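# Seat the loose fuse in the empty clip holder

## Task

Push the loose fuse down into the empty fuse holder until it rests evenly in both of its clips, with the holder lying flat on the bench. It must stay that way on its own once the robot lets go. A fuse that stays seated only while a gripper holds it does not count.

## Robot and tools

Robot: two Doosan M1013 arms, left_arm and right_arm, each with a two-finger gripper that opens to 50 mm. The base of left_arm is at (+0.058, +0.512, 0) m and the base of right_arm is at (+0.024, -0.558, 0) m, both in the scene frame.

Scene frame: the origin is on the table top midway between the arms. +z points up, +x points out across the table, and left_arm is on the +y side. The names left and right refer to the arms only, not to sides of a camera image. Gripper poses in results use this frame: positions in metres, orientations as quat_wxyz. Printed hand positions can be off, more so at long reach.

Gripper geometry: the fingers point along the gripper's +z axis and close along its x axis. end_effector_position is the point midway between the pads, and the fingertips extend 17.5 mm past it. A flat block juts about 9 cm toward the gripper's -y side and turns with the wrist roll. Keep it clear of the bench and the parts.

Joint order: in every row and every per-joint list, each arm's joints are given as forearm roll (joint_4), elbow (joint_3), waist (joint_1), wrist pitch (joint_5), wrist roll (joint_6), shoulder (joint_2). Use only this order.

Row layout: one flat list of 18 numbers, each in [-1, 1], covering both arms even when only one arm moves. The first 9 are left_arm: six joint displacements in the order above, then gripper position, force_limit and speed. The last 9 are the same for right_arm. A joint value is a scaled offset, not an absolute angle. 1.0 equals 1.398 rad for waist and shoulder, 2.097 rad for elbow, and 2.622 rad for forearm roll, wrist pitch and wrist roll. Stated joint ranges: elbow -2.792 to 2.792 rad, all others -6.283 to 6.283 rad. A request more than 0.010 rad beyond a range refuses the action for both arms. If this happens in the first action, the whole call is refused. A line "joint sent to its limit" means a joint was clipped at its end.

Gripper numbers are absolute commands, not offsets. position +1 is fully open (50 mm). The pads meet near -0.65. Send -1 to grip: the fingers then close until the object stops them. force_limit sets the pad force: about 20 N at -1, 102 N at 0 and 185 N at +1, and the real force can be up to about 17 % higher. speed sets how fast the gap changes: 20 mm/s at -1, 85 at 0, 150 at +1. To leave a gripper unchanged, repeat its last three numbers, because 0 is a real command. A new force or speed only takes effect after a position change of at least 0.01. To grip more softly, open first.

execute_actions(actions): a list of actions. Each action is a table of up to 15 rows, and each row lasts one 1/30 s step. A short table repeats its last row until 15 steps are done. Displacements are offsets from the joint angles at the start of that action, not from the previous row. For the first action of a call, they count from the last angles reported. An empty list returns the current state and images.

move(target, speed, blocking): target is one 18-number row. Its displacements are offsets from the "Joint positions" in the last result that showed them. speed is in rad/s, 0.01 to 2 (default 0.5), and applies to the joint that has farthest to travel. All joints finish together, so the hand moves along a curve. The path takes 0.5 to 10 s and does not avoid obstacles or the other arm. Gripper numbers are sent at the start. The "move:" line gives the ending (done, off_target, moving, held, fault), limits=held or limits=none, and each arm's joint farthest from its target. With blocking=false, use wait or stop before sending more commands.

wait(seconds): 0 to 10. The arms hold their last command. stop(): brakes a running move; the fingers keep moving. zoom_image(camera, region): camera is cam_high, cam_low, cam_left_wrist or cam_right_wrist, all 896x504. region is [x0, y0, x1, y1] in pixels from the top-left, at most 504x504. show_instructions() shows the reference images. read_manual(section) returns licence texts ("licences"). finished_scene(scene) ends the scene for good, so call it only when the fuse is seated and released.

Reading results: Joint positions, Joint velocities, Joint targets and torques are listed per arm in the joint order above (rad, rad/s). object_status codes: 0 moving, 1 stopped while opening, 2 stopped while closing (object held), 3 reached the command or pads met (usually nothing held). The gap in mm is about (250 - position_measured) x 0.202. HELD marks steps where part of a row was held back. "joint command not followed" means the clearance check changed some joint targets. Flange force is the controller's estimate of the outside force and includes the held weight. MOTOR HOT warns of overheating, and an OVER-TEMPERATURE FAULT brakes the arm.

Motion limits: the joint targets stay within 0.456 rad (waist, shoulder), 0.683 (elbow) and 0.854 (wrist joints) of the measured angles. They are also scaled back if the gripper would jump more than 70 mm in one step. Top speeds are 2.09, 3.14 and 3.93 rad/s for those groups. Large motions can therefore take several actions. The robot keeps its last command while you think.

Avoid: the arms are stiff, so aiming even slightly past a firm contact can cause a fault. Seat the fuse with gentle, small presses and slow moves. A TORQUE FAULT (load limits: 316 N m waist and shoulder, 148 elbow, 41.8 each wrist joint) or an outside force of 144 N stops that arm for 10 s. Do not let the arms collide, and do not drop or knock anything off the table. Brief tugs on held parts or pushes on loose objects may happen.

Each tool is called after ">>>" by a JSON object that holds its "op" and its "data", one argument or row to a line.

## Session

>>> {"op": "execute_actions", "data": {
  "actions": []
}}

>>> {"op": "show_instructions", "data": {

}}

Scene clock: 0.00 s.
left_arm: end_effector_position=(+0.0877, -0.1025, +0.3319) position_measured=3 object_status=3 end_effector_quat_wxyz=(+0.039, +0.983, -0.081, -0.160) end_effector_velocity=(+0.000, +0.000, -0.000) end_effector_angular_velocity=(+0.000, -0.002, -0.001) | right_arm: end_effector_position=(+0.6436, -0.4752, +0.3383) position_measured=3 object_status=3 end_effector_quat_wxyz=(-0.000, +0.658, +0.753, -0.001) end_effector_velocity=(-0.001, -0.000, -0.001) end_effector_angular_velocity=(+0.000, +0.002, +0.001)
Joint names: [forearm roll, elbow, waist, wrist pitch, wrist roll, shoulder]
Joint positions: left_arm=[-0.342  1.677 -1.334  1.321  0.393  0.153] | right_arm=[-0.002  1.621 -0.054  1.354 -0.054  0.169]
Joint velocities: left_arm=[ 0.002  0.001 -0.     0.     0.001 -0.   ] | right_arm=[ 0.     0.002 -0.     0.    -0.001 -0.   ]
Joint torques (N m, as the joint torque sensors report them, + toward a larger angle): no reading
Flange force (N, the push that the arm receives, along the gripper's own x y z axes): no reading
Joint targets: left_arm=[-0.342 1.677 -1.334 1.321 0.393 0.153] | right_arm=[-0.002 1.621 -0.054 1.354 -0.054 0.169]

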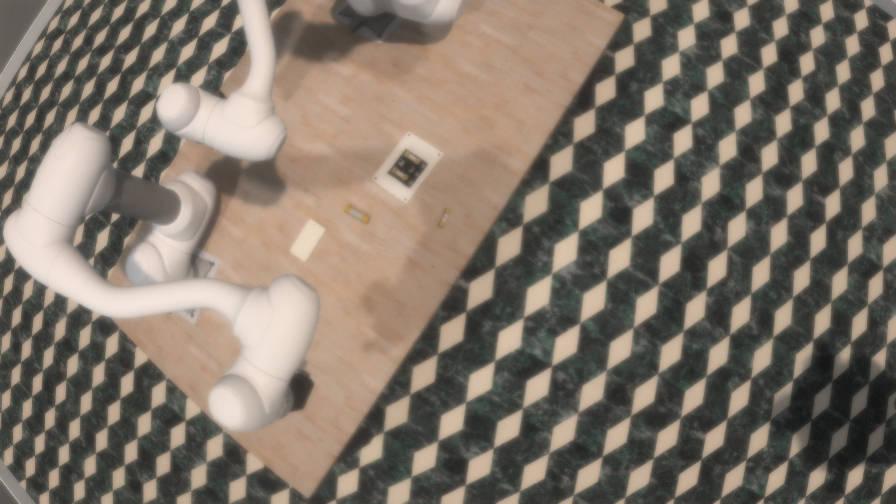

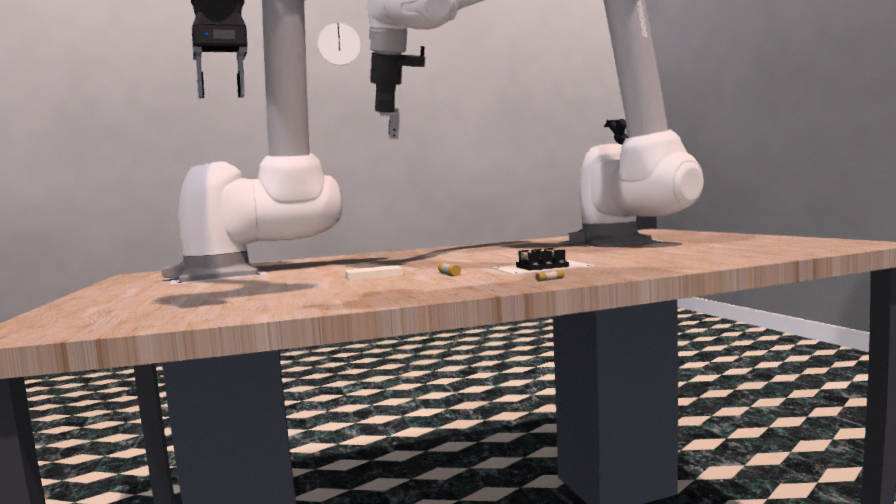

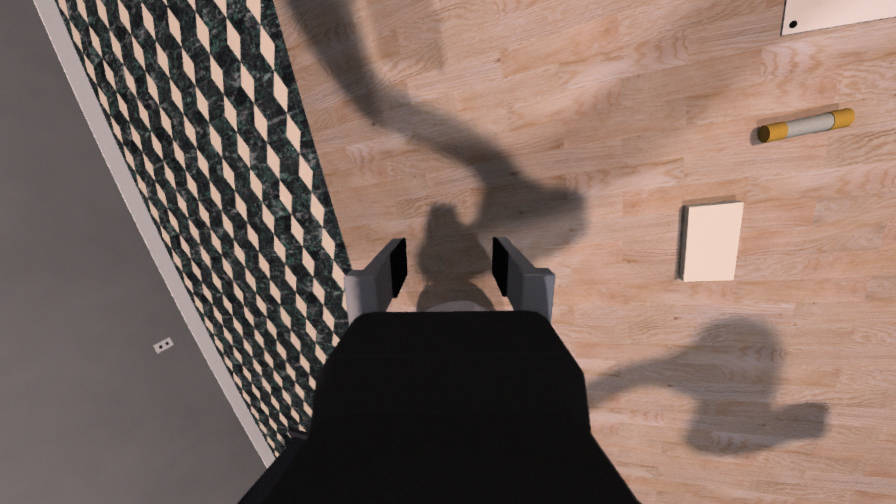

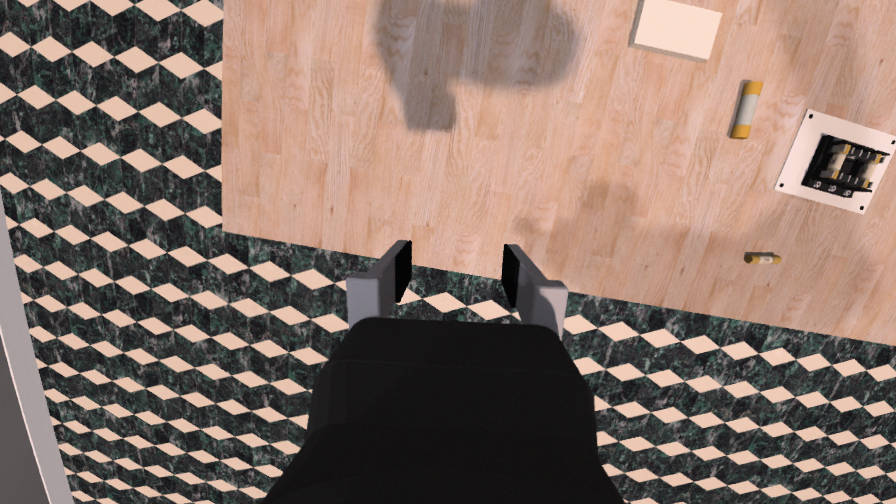

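Reference images for this scene: Clip fuse holder page 1, Clip fuse holder page 2.

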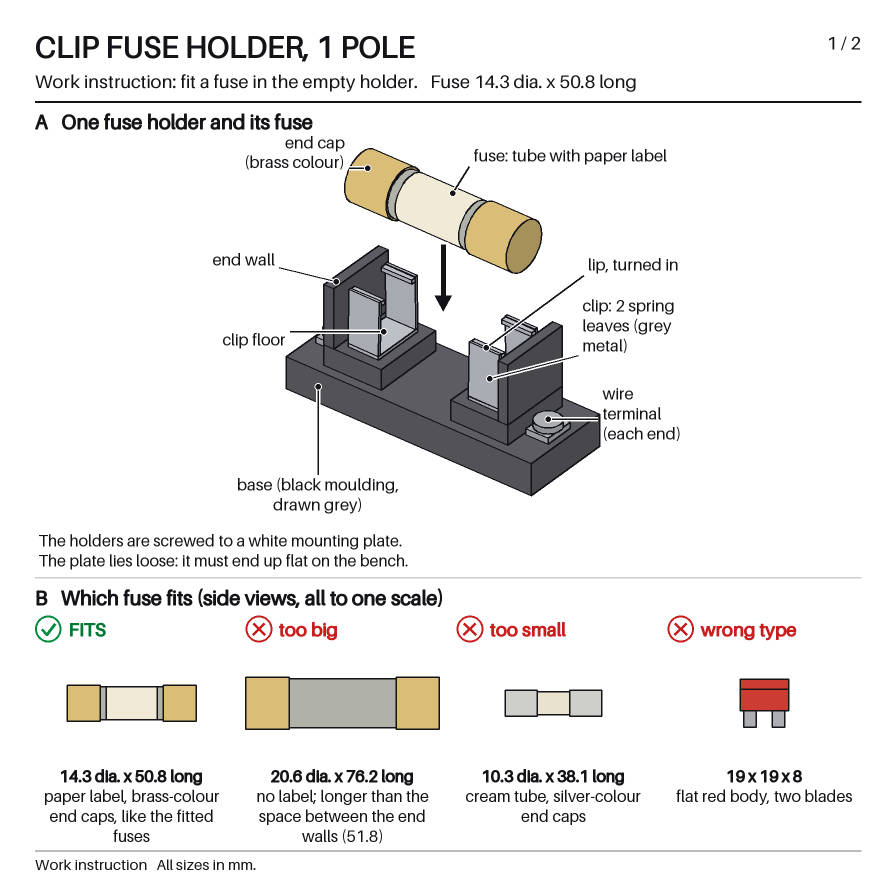

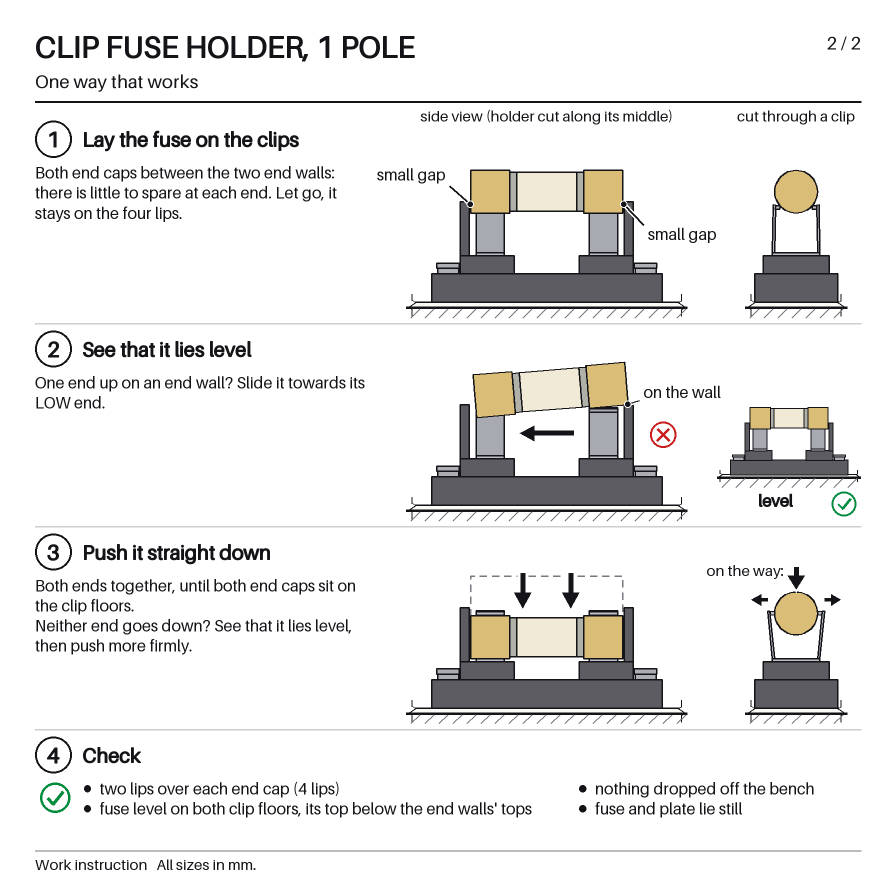

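>>> {"op": "move", "data": {
  "target": [0,0,1,0,0,0,1,0,0, 0,-0.0675,0.445,-0.1058,0.8143,0.298,0.2,-0.6,0],
  "speed": 1.1
}}

Scene clock: 8.83 s.
left_arm: end_effector_position=(+0.6686, +0.4359, +0.3319) position_measured=3 object_status=3 end_effector_quat_wxyz=(+0.133, +0.805, +0.570, -0.097) end_effector_velocity=(-0.000, -0.001, -0.000) end_effector_angular_velocity=(+0.000, -0.000, -0.002) | right_arm: end_effector_position=(+0.6342, +0.0320, +0.1002) position_measured=123 object_status=3 end_effector_quat_wxyz=(+0.001, +0.995, +0.097, +0.000) end_effector_velocity=(-0.000, +0.001, -0.000) end_effector_angular_velocity=(+0.000, -0.000, +0.002)
Joint names: [forearm roll, elbow, waist, wrist pitch, wrist roll, shoulder]
Joint positions: left_arm=[-0.342  1.677  0.064  1.321  0.393  0.153] | right_arm=[-0.002  1.479  0.568  1.077  2.081  0.585]
Joint velocities: left_arm=[ 0.     0.001 -0.001 -0.     0.001 -0.   ] | right_arm=[ 0.    -0.     0.001 -0.    -0.001  0.   ]
Joint torques (N m, as the joint torque sensors report them, + toward a larger angle): left_arm=[  2.97 -41.18   0.26   0.15  -0.34 -60.17] | right_arm=[  4.22 -36.97   1.23  -0.07   0.03 -98.43]
Flange force (N, the push that the arm receives, along the gripper's own x y z axes): left_arm=[1.4 3.9 -0.2] | right_arm=[5.8 -1.7 -0.4]
Joint targets: left_arm=[-0.342 1.677 0.064 1.321 0.393 0.153] | right_arm=[-0.002 1.480 0.568 1.077 2.081 0.585]
move: done; limits=none; left_arm: farthest joint: the waist, 0.000 radians from its target (1.398 radians at the start); right_arm: farthest joint: the waist, 0.000 radians from its target (0.622 radians at the start)

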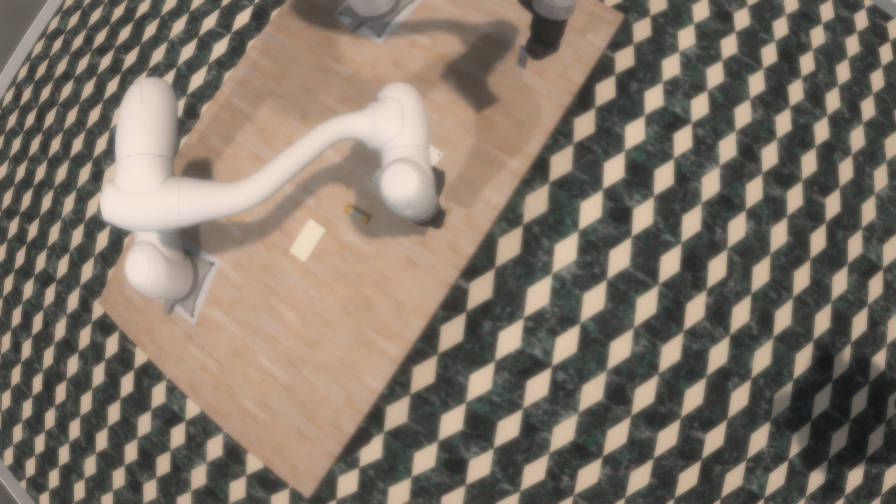

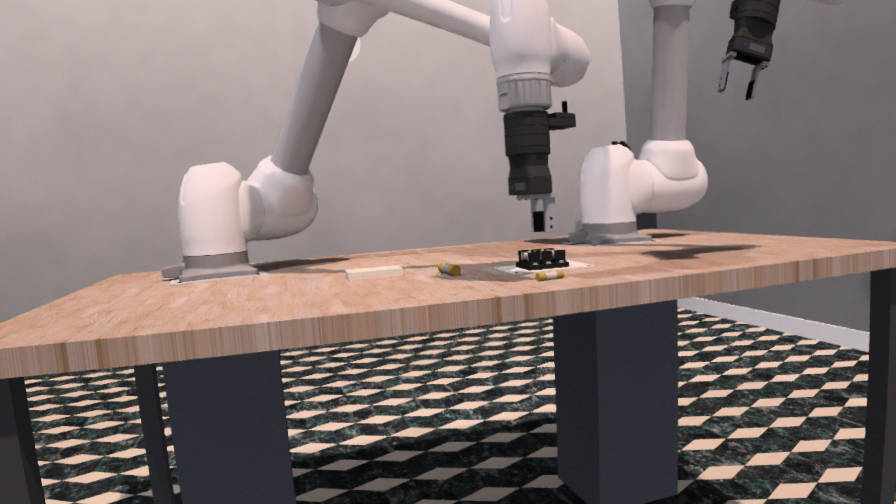

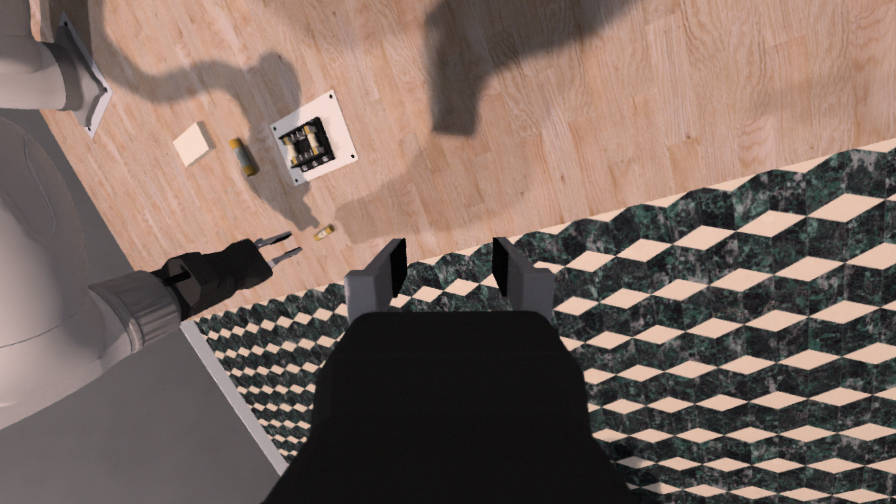

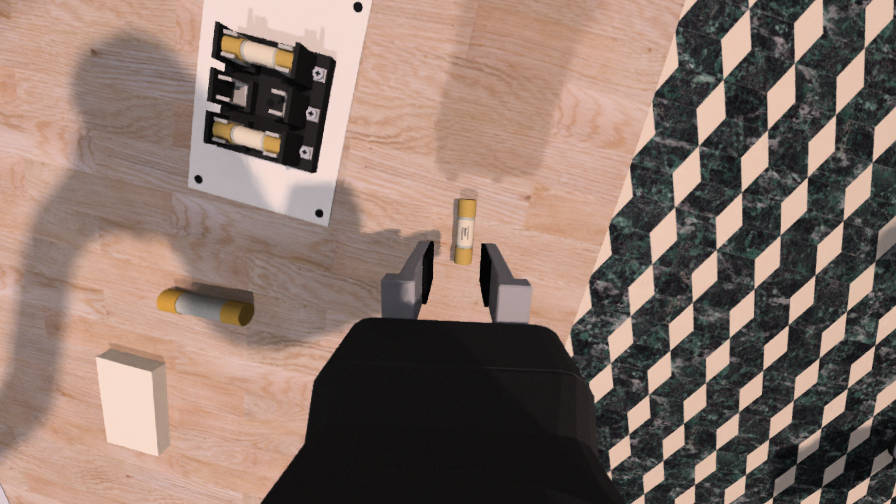

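>>> {"op": "move", "data": {
  "target": [0,0,0,0,0,0,1,0,0, 0,0.0121,-0.0005,-0.0291,0.013,0.0366,0.2,-0.6,0],
  "speed": 0.15
}}

>>> {"op": "zoom_image", "data": {
  "camera": "cam_right_wrist",
  "region": [370, 170, 540, 320]
}}

Scene clock: 13.97 s.
left_arm: end_effector_position=(+0.6686, +0.4359, +0.3319) position_measured=3 object_status=3 end_effector_quat_wxyz=(+0.133, +0.805, +0.570, -0.097) end_effector_velocity=(-0.001, +0.000, +0.000) end_effector_angular_velocity=(+0.000, -0.000, -0.000) | right_arm: end_effector_position=(+0.6386, +0.0345, +0.0451) position_measured=123 object_status=3 end_effector_quat_wxyz=(+0.001, +0.997, +0.080, +0.000) end_effector_velocity=(+0.000, +0.000, -0.000) end_effector_angular_velocity=(+0.000, -0.000, -0.001)
Joint names: [forearm roll, elbow, waist, wrist pitch, wrist roll, shoulder]
Joint positions: left_arm=[-0.342  1.677  0.064  1.321  0.393  0.153] | right_arm=[-0.002  1.505  0.567  1.     2.115  0.637]
Joint velocities: left_arm=[ 0.     0.001  0.     0.     0.    -0.001] | right_arm=[ 0. -0. -0. -0.  0.  0.]
Joint torques (N m, as the joint torque sensors report them, + toward a larger angle): left_arm=[  2.98 -41.31   1.4    0.07  -0.22 -59.68] | right_arm=[   4.    -35.22    2.59    0.04    0.09 -100.57]
Flange force (N, the push that the arm receives, along the gripper's own x y z axes): left_arm=[-0.5 3.6 0.4] | right_arm=[6.1 0.3 0.0]
Joint targets: left_arm=[-0.342 1.677 0.064 1.321 0.393 0.153] | right_arm=[-0.002 1.505 0.567 1.000 2.115 0.637]
move: done; limits=none; left_arm: farthest joint: the waist, 0.000 radians from its target (0.000 radians at the start); right_arm: farthest joint: the waist, 0.000 radians from its target (0.001 radians at the start)

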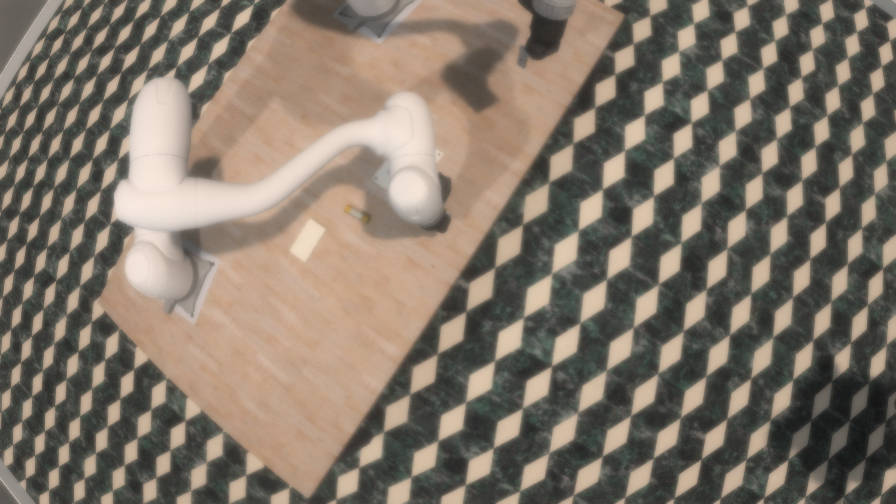

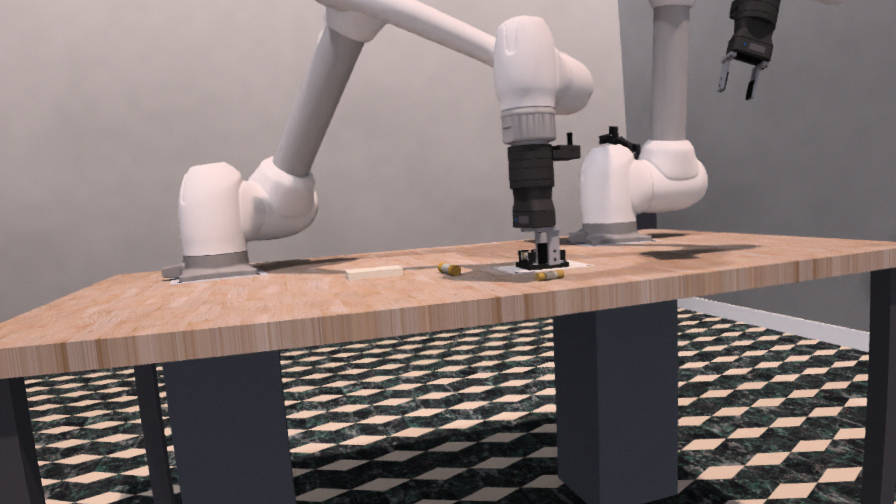

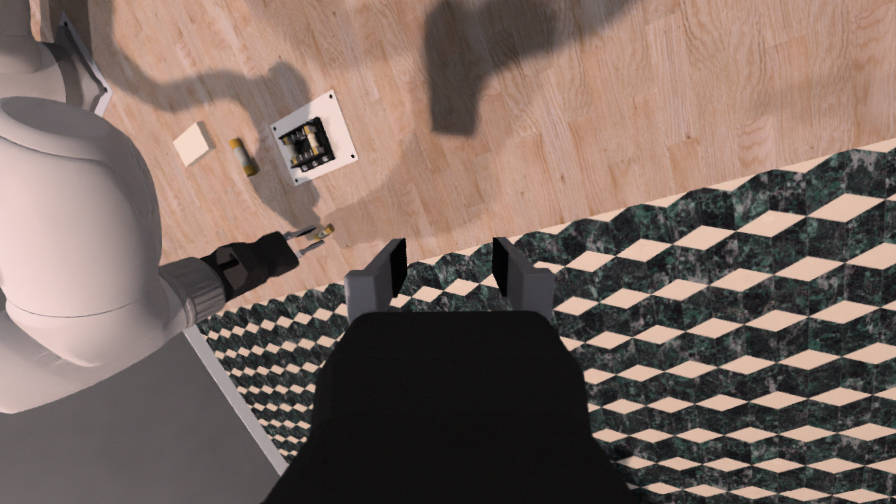

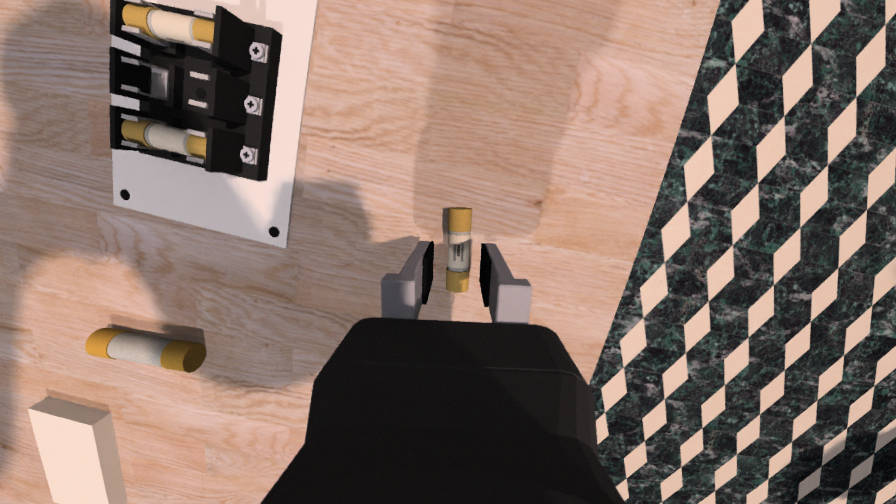

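Region (370, 170, 540, 320) of cam_right_wrist's 896x504 image, scaled by 2.965, with more detail than that image has; it fills the top 445 rows of this view, and the rest is white.

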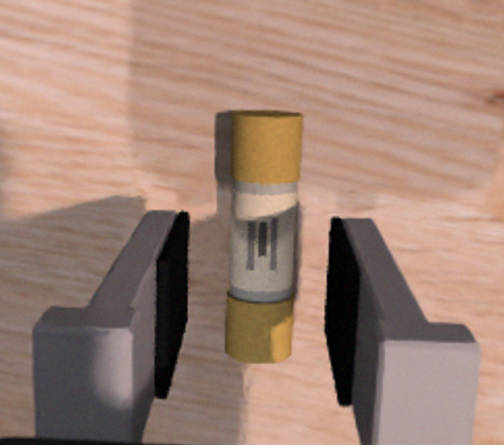

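>>> {"op": "move", "data": {
  "target": [0,0,0,0,0,0,1,0,0, 0,0.0054,0.0007,-0.0116,0,0.0136,0.2,-0.6,0],
  "speed": 0.05
}}

>>> {"op": "zoom_image", "data": {
  "camera": "cam_right_wrist",
  "region": [370, 170, 540, 320]
}}

>>> {"op": "move", "data": {
  "target": [0,0,0,0,0,0,1,0,0, 0,0,0,0,0,0,-1,-0.5,-0.5]
}}

Scene clock: 19.53 s.
left_arm: end_effector_position=(+0.6686, +0.4359, +0.3319) position_measured=3 object_status=3 end_effector_quat_wxyz=(+0.133, +0.805, +0.570, -0.097) end_effector_velocity=(-0.000, -0.001, +0.001) end_effector_angular_velocity=(-0.001, -0.001, +0.000) | right_arm: end_effector_position=(+0.6381, +0.0351, +0.0239) position_measured=123 object_status=3 end_effector_quat_wxyz=(+0.001, +0.997, +0.080, +0.000) end_effector_velocity=(+0.001, +0.000, +0.001) end_effector_angular_velocity=(+0.001, -0.001, -0.001)
Joint names: [forearm roll, elbow, waist, wrist pitch, wrist roll, shoulder]
Joint positions: left_arm=[-0.342  1.677  0.064  1.321  0.393  0.153] | right_arm=[-0.002  1.516  0.568  0.97   2.115  0.656]
Joint velocities: left_arm=[-0.001 -0.    -0.    -0.    -0.    -0.001] | right_arm=[ 0.    -0.001 -0.    -0.     0.001 -0.   ]
Joint torques (N m, as the joint torque sensors report them, + toward a larger angle): left_arm=[  3.05 -41.23  -0.05   0.24  -0.49 -57.7 ] | right_arm=[   3.72  -34.41    1.49   -0.17    0.04 -101.29]
Flange force (N, the push that the arm receives, along the gripper's own x y z axes): left_arm=[0.5 -0.1 -1.1] | right_arm=[5.1 -1.4 -0.7]
Joint targets: left_arm=[-0.342 1.677 0.064 1.321 0.393 0.153] | right_arm=[-0.002 1.516 0.568 0.970 2.115 0.656]
move: done; limits=none; left_arm: farthest joint: the waist, 0.000 radians from its target (0.000 radians at the start); right_arm: farthest joint: the shoulder, 0.001 radians from its target (0.019 radians at the start)

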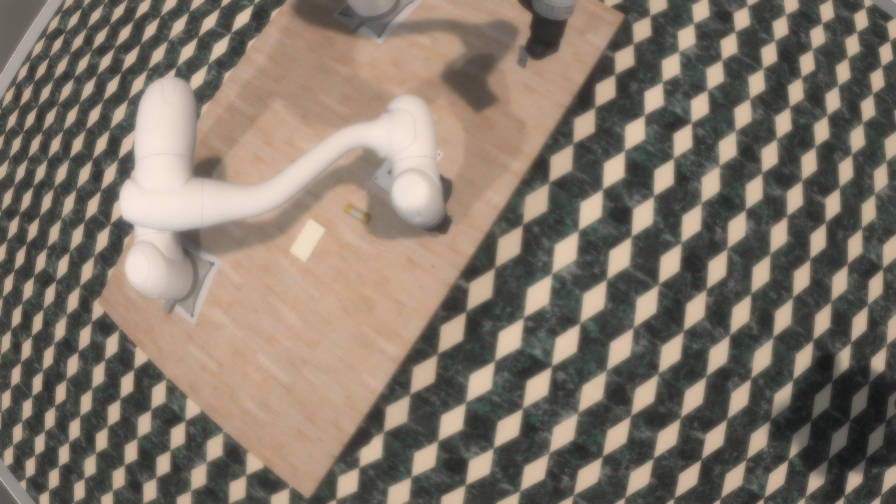

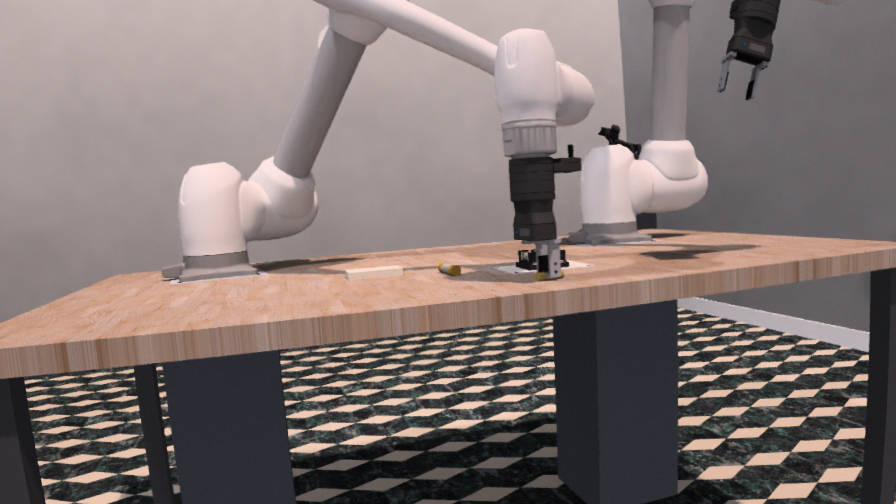

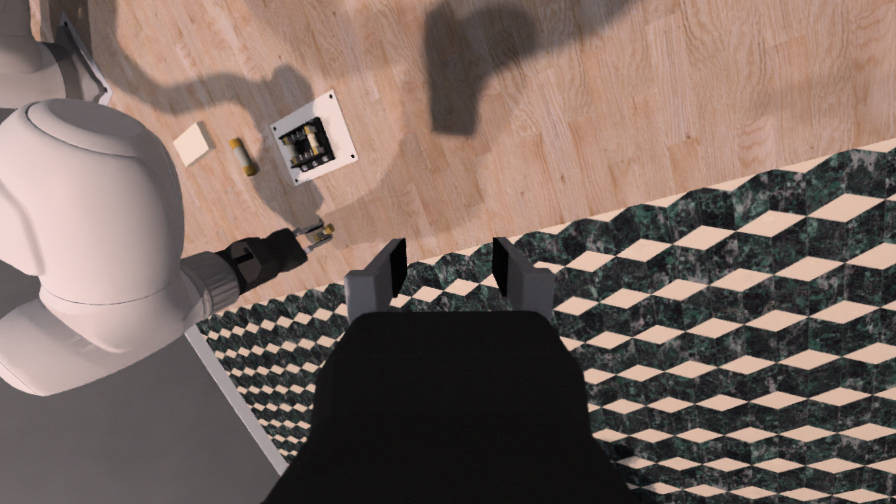

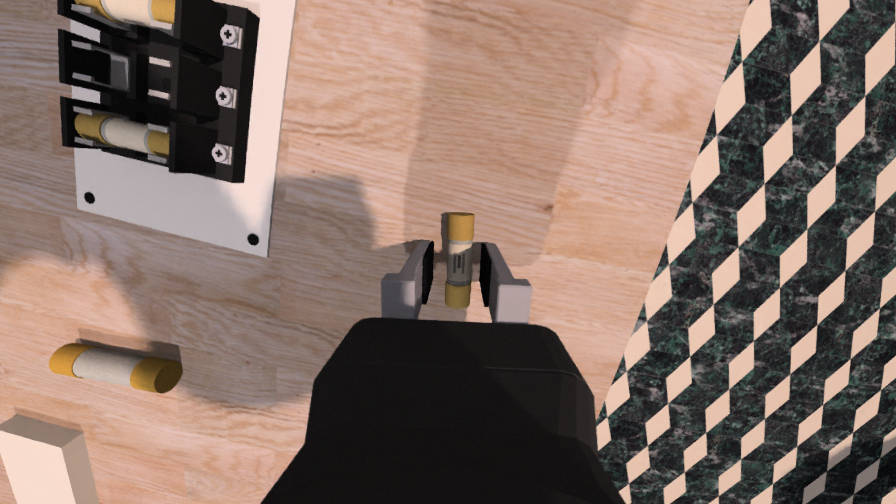

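Region (370, 170, 540, 320) of cam_right_wrist's 896x504 image, scaled by 2.965, with more detail than that image has; it fills the top 445 rows of this view, and the rest is white.

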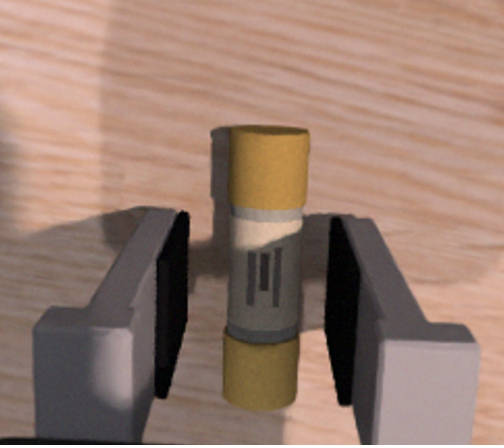

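Scene clock: 20.03 s.
left_arm: end_effector_position=(+0.6686, +0.4359, +0.3319) position_measured=3 object_status=3 end_effector_quat_wxyz=(+0.133, +0.805, +0.570, -0.097) end_effector_velocity=(-0.000, -0.000, +0.001) end_effector_angular_velocity=(+0.001, -0.002, -0.001) | right_arm: end_effector_position=(+0.6381, +0.0351, +0.0239) position_measured=192 object_status=2 end_effector_quat_wxyz=(+0.001, +0.997, +0.080, +0.000) end_effector_velocity=(+0.000, -0.000, +0.000) end_effector_angular_velocity=(+0.000, +0.000, +0.002)
Joint names: [forearm roll, elbow, waist, wrist pitch, wrist roll, shoulder]
Joint positions: left_arm=[-0.342  1.677  0.064  1.321  0.393  0.153] | right_arm=[-0.002  1.516  0.568  0.97   2.115  0.656]
Joint velocities: left_arm=[ 0.001 -0.    -0.     0.001  0.    -0.002] | right_arm=[ 0.    -0.    -0.     0.    -0.002 -0.   ]
Joint torques (N m, as the joint torque sensors report them, + toward a larger angle): left_arm=[  2.84 -40.77   0.45   0.22  -0.05 -59.94] | right_arm=[   3.9   -33.83    2.29   -0.03    0.03 -103.67]
Flange force (N, the push that the arm receives, along the gripper's own x y z axes): left_arm=[0.7 4.2 -0.8] | right_arm=[9.5 -2.8 1.6]
Joint targets: left_arm=[-0.342 1.677 0.064 1.321 0.393 0.153] | right_arm=[-0.002 1.516 0.568 0.970 2.115 0.656]
move: done; limits=none; left_arm: farthest joint: the waist, 0.000 radians from its target (0.000 radians at the start); right_arm: farthest joint: the waist, 0.000 radians from its target (0.000 radians at the start)

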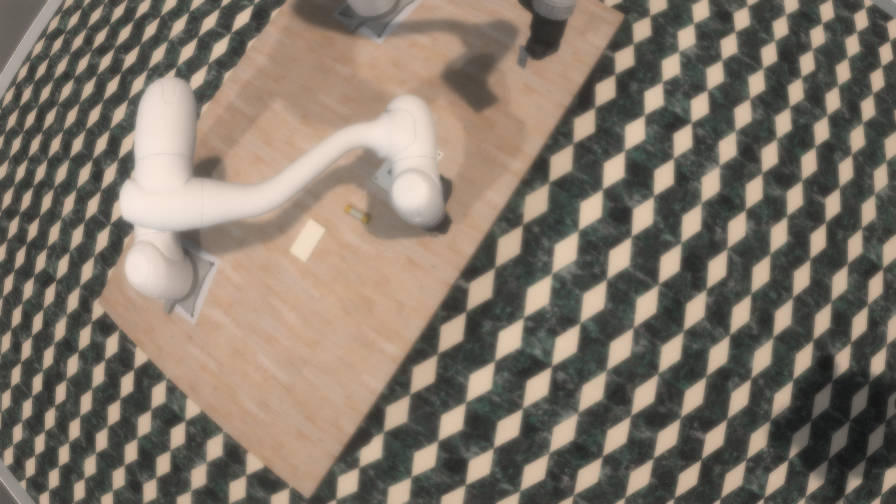

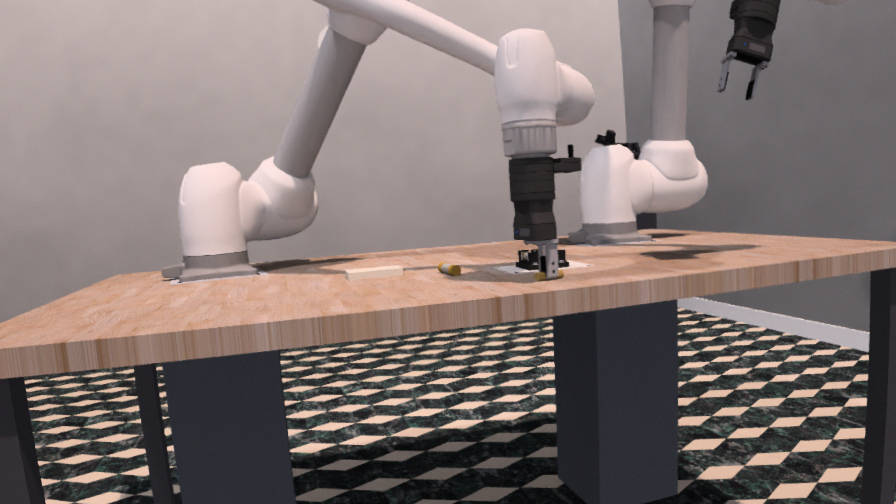

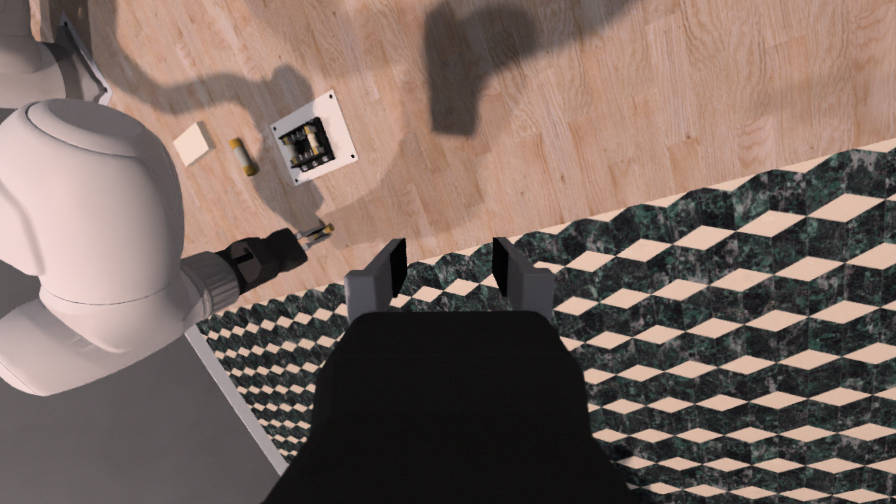

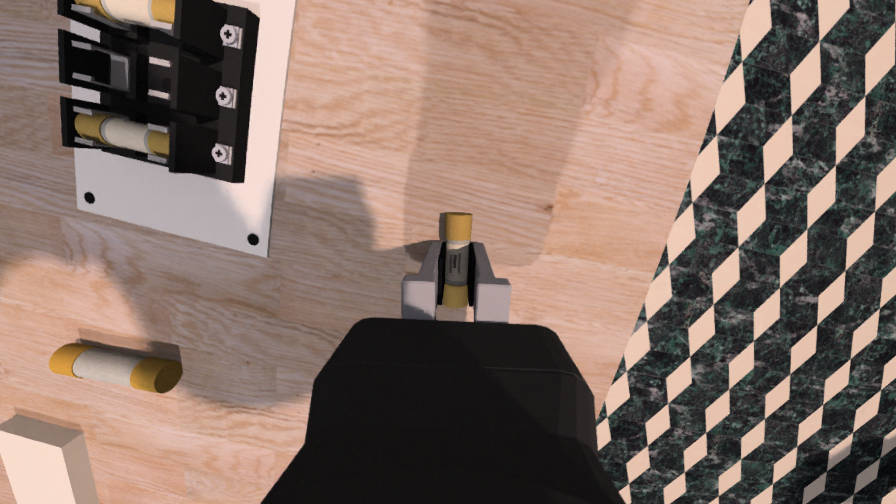

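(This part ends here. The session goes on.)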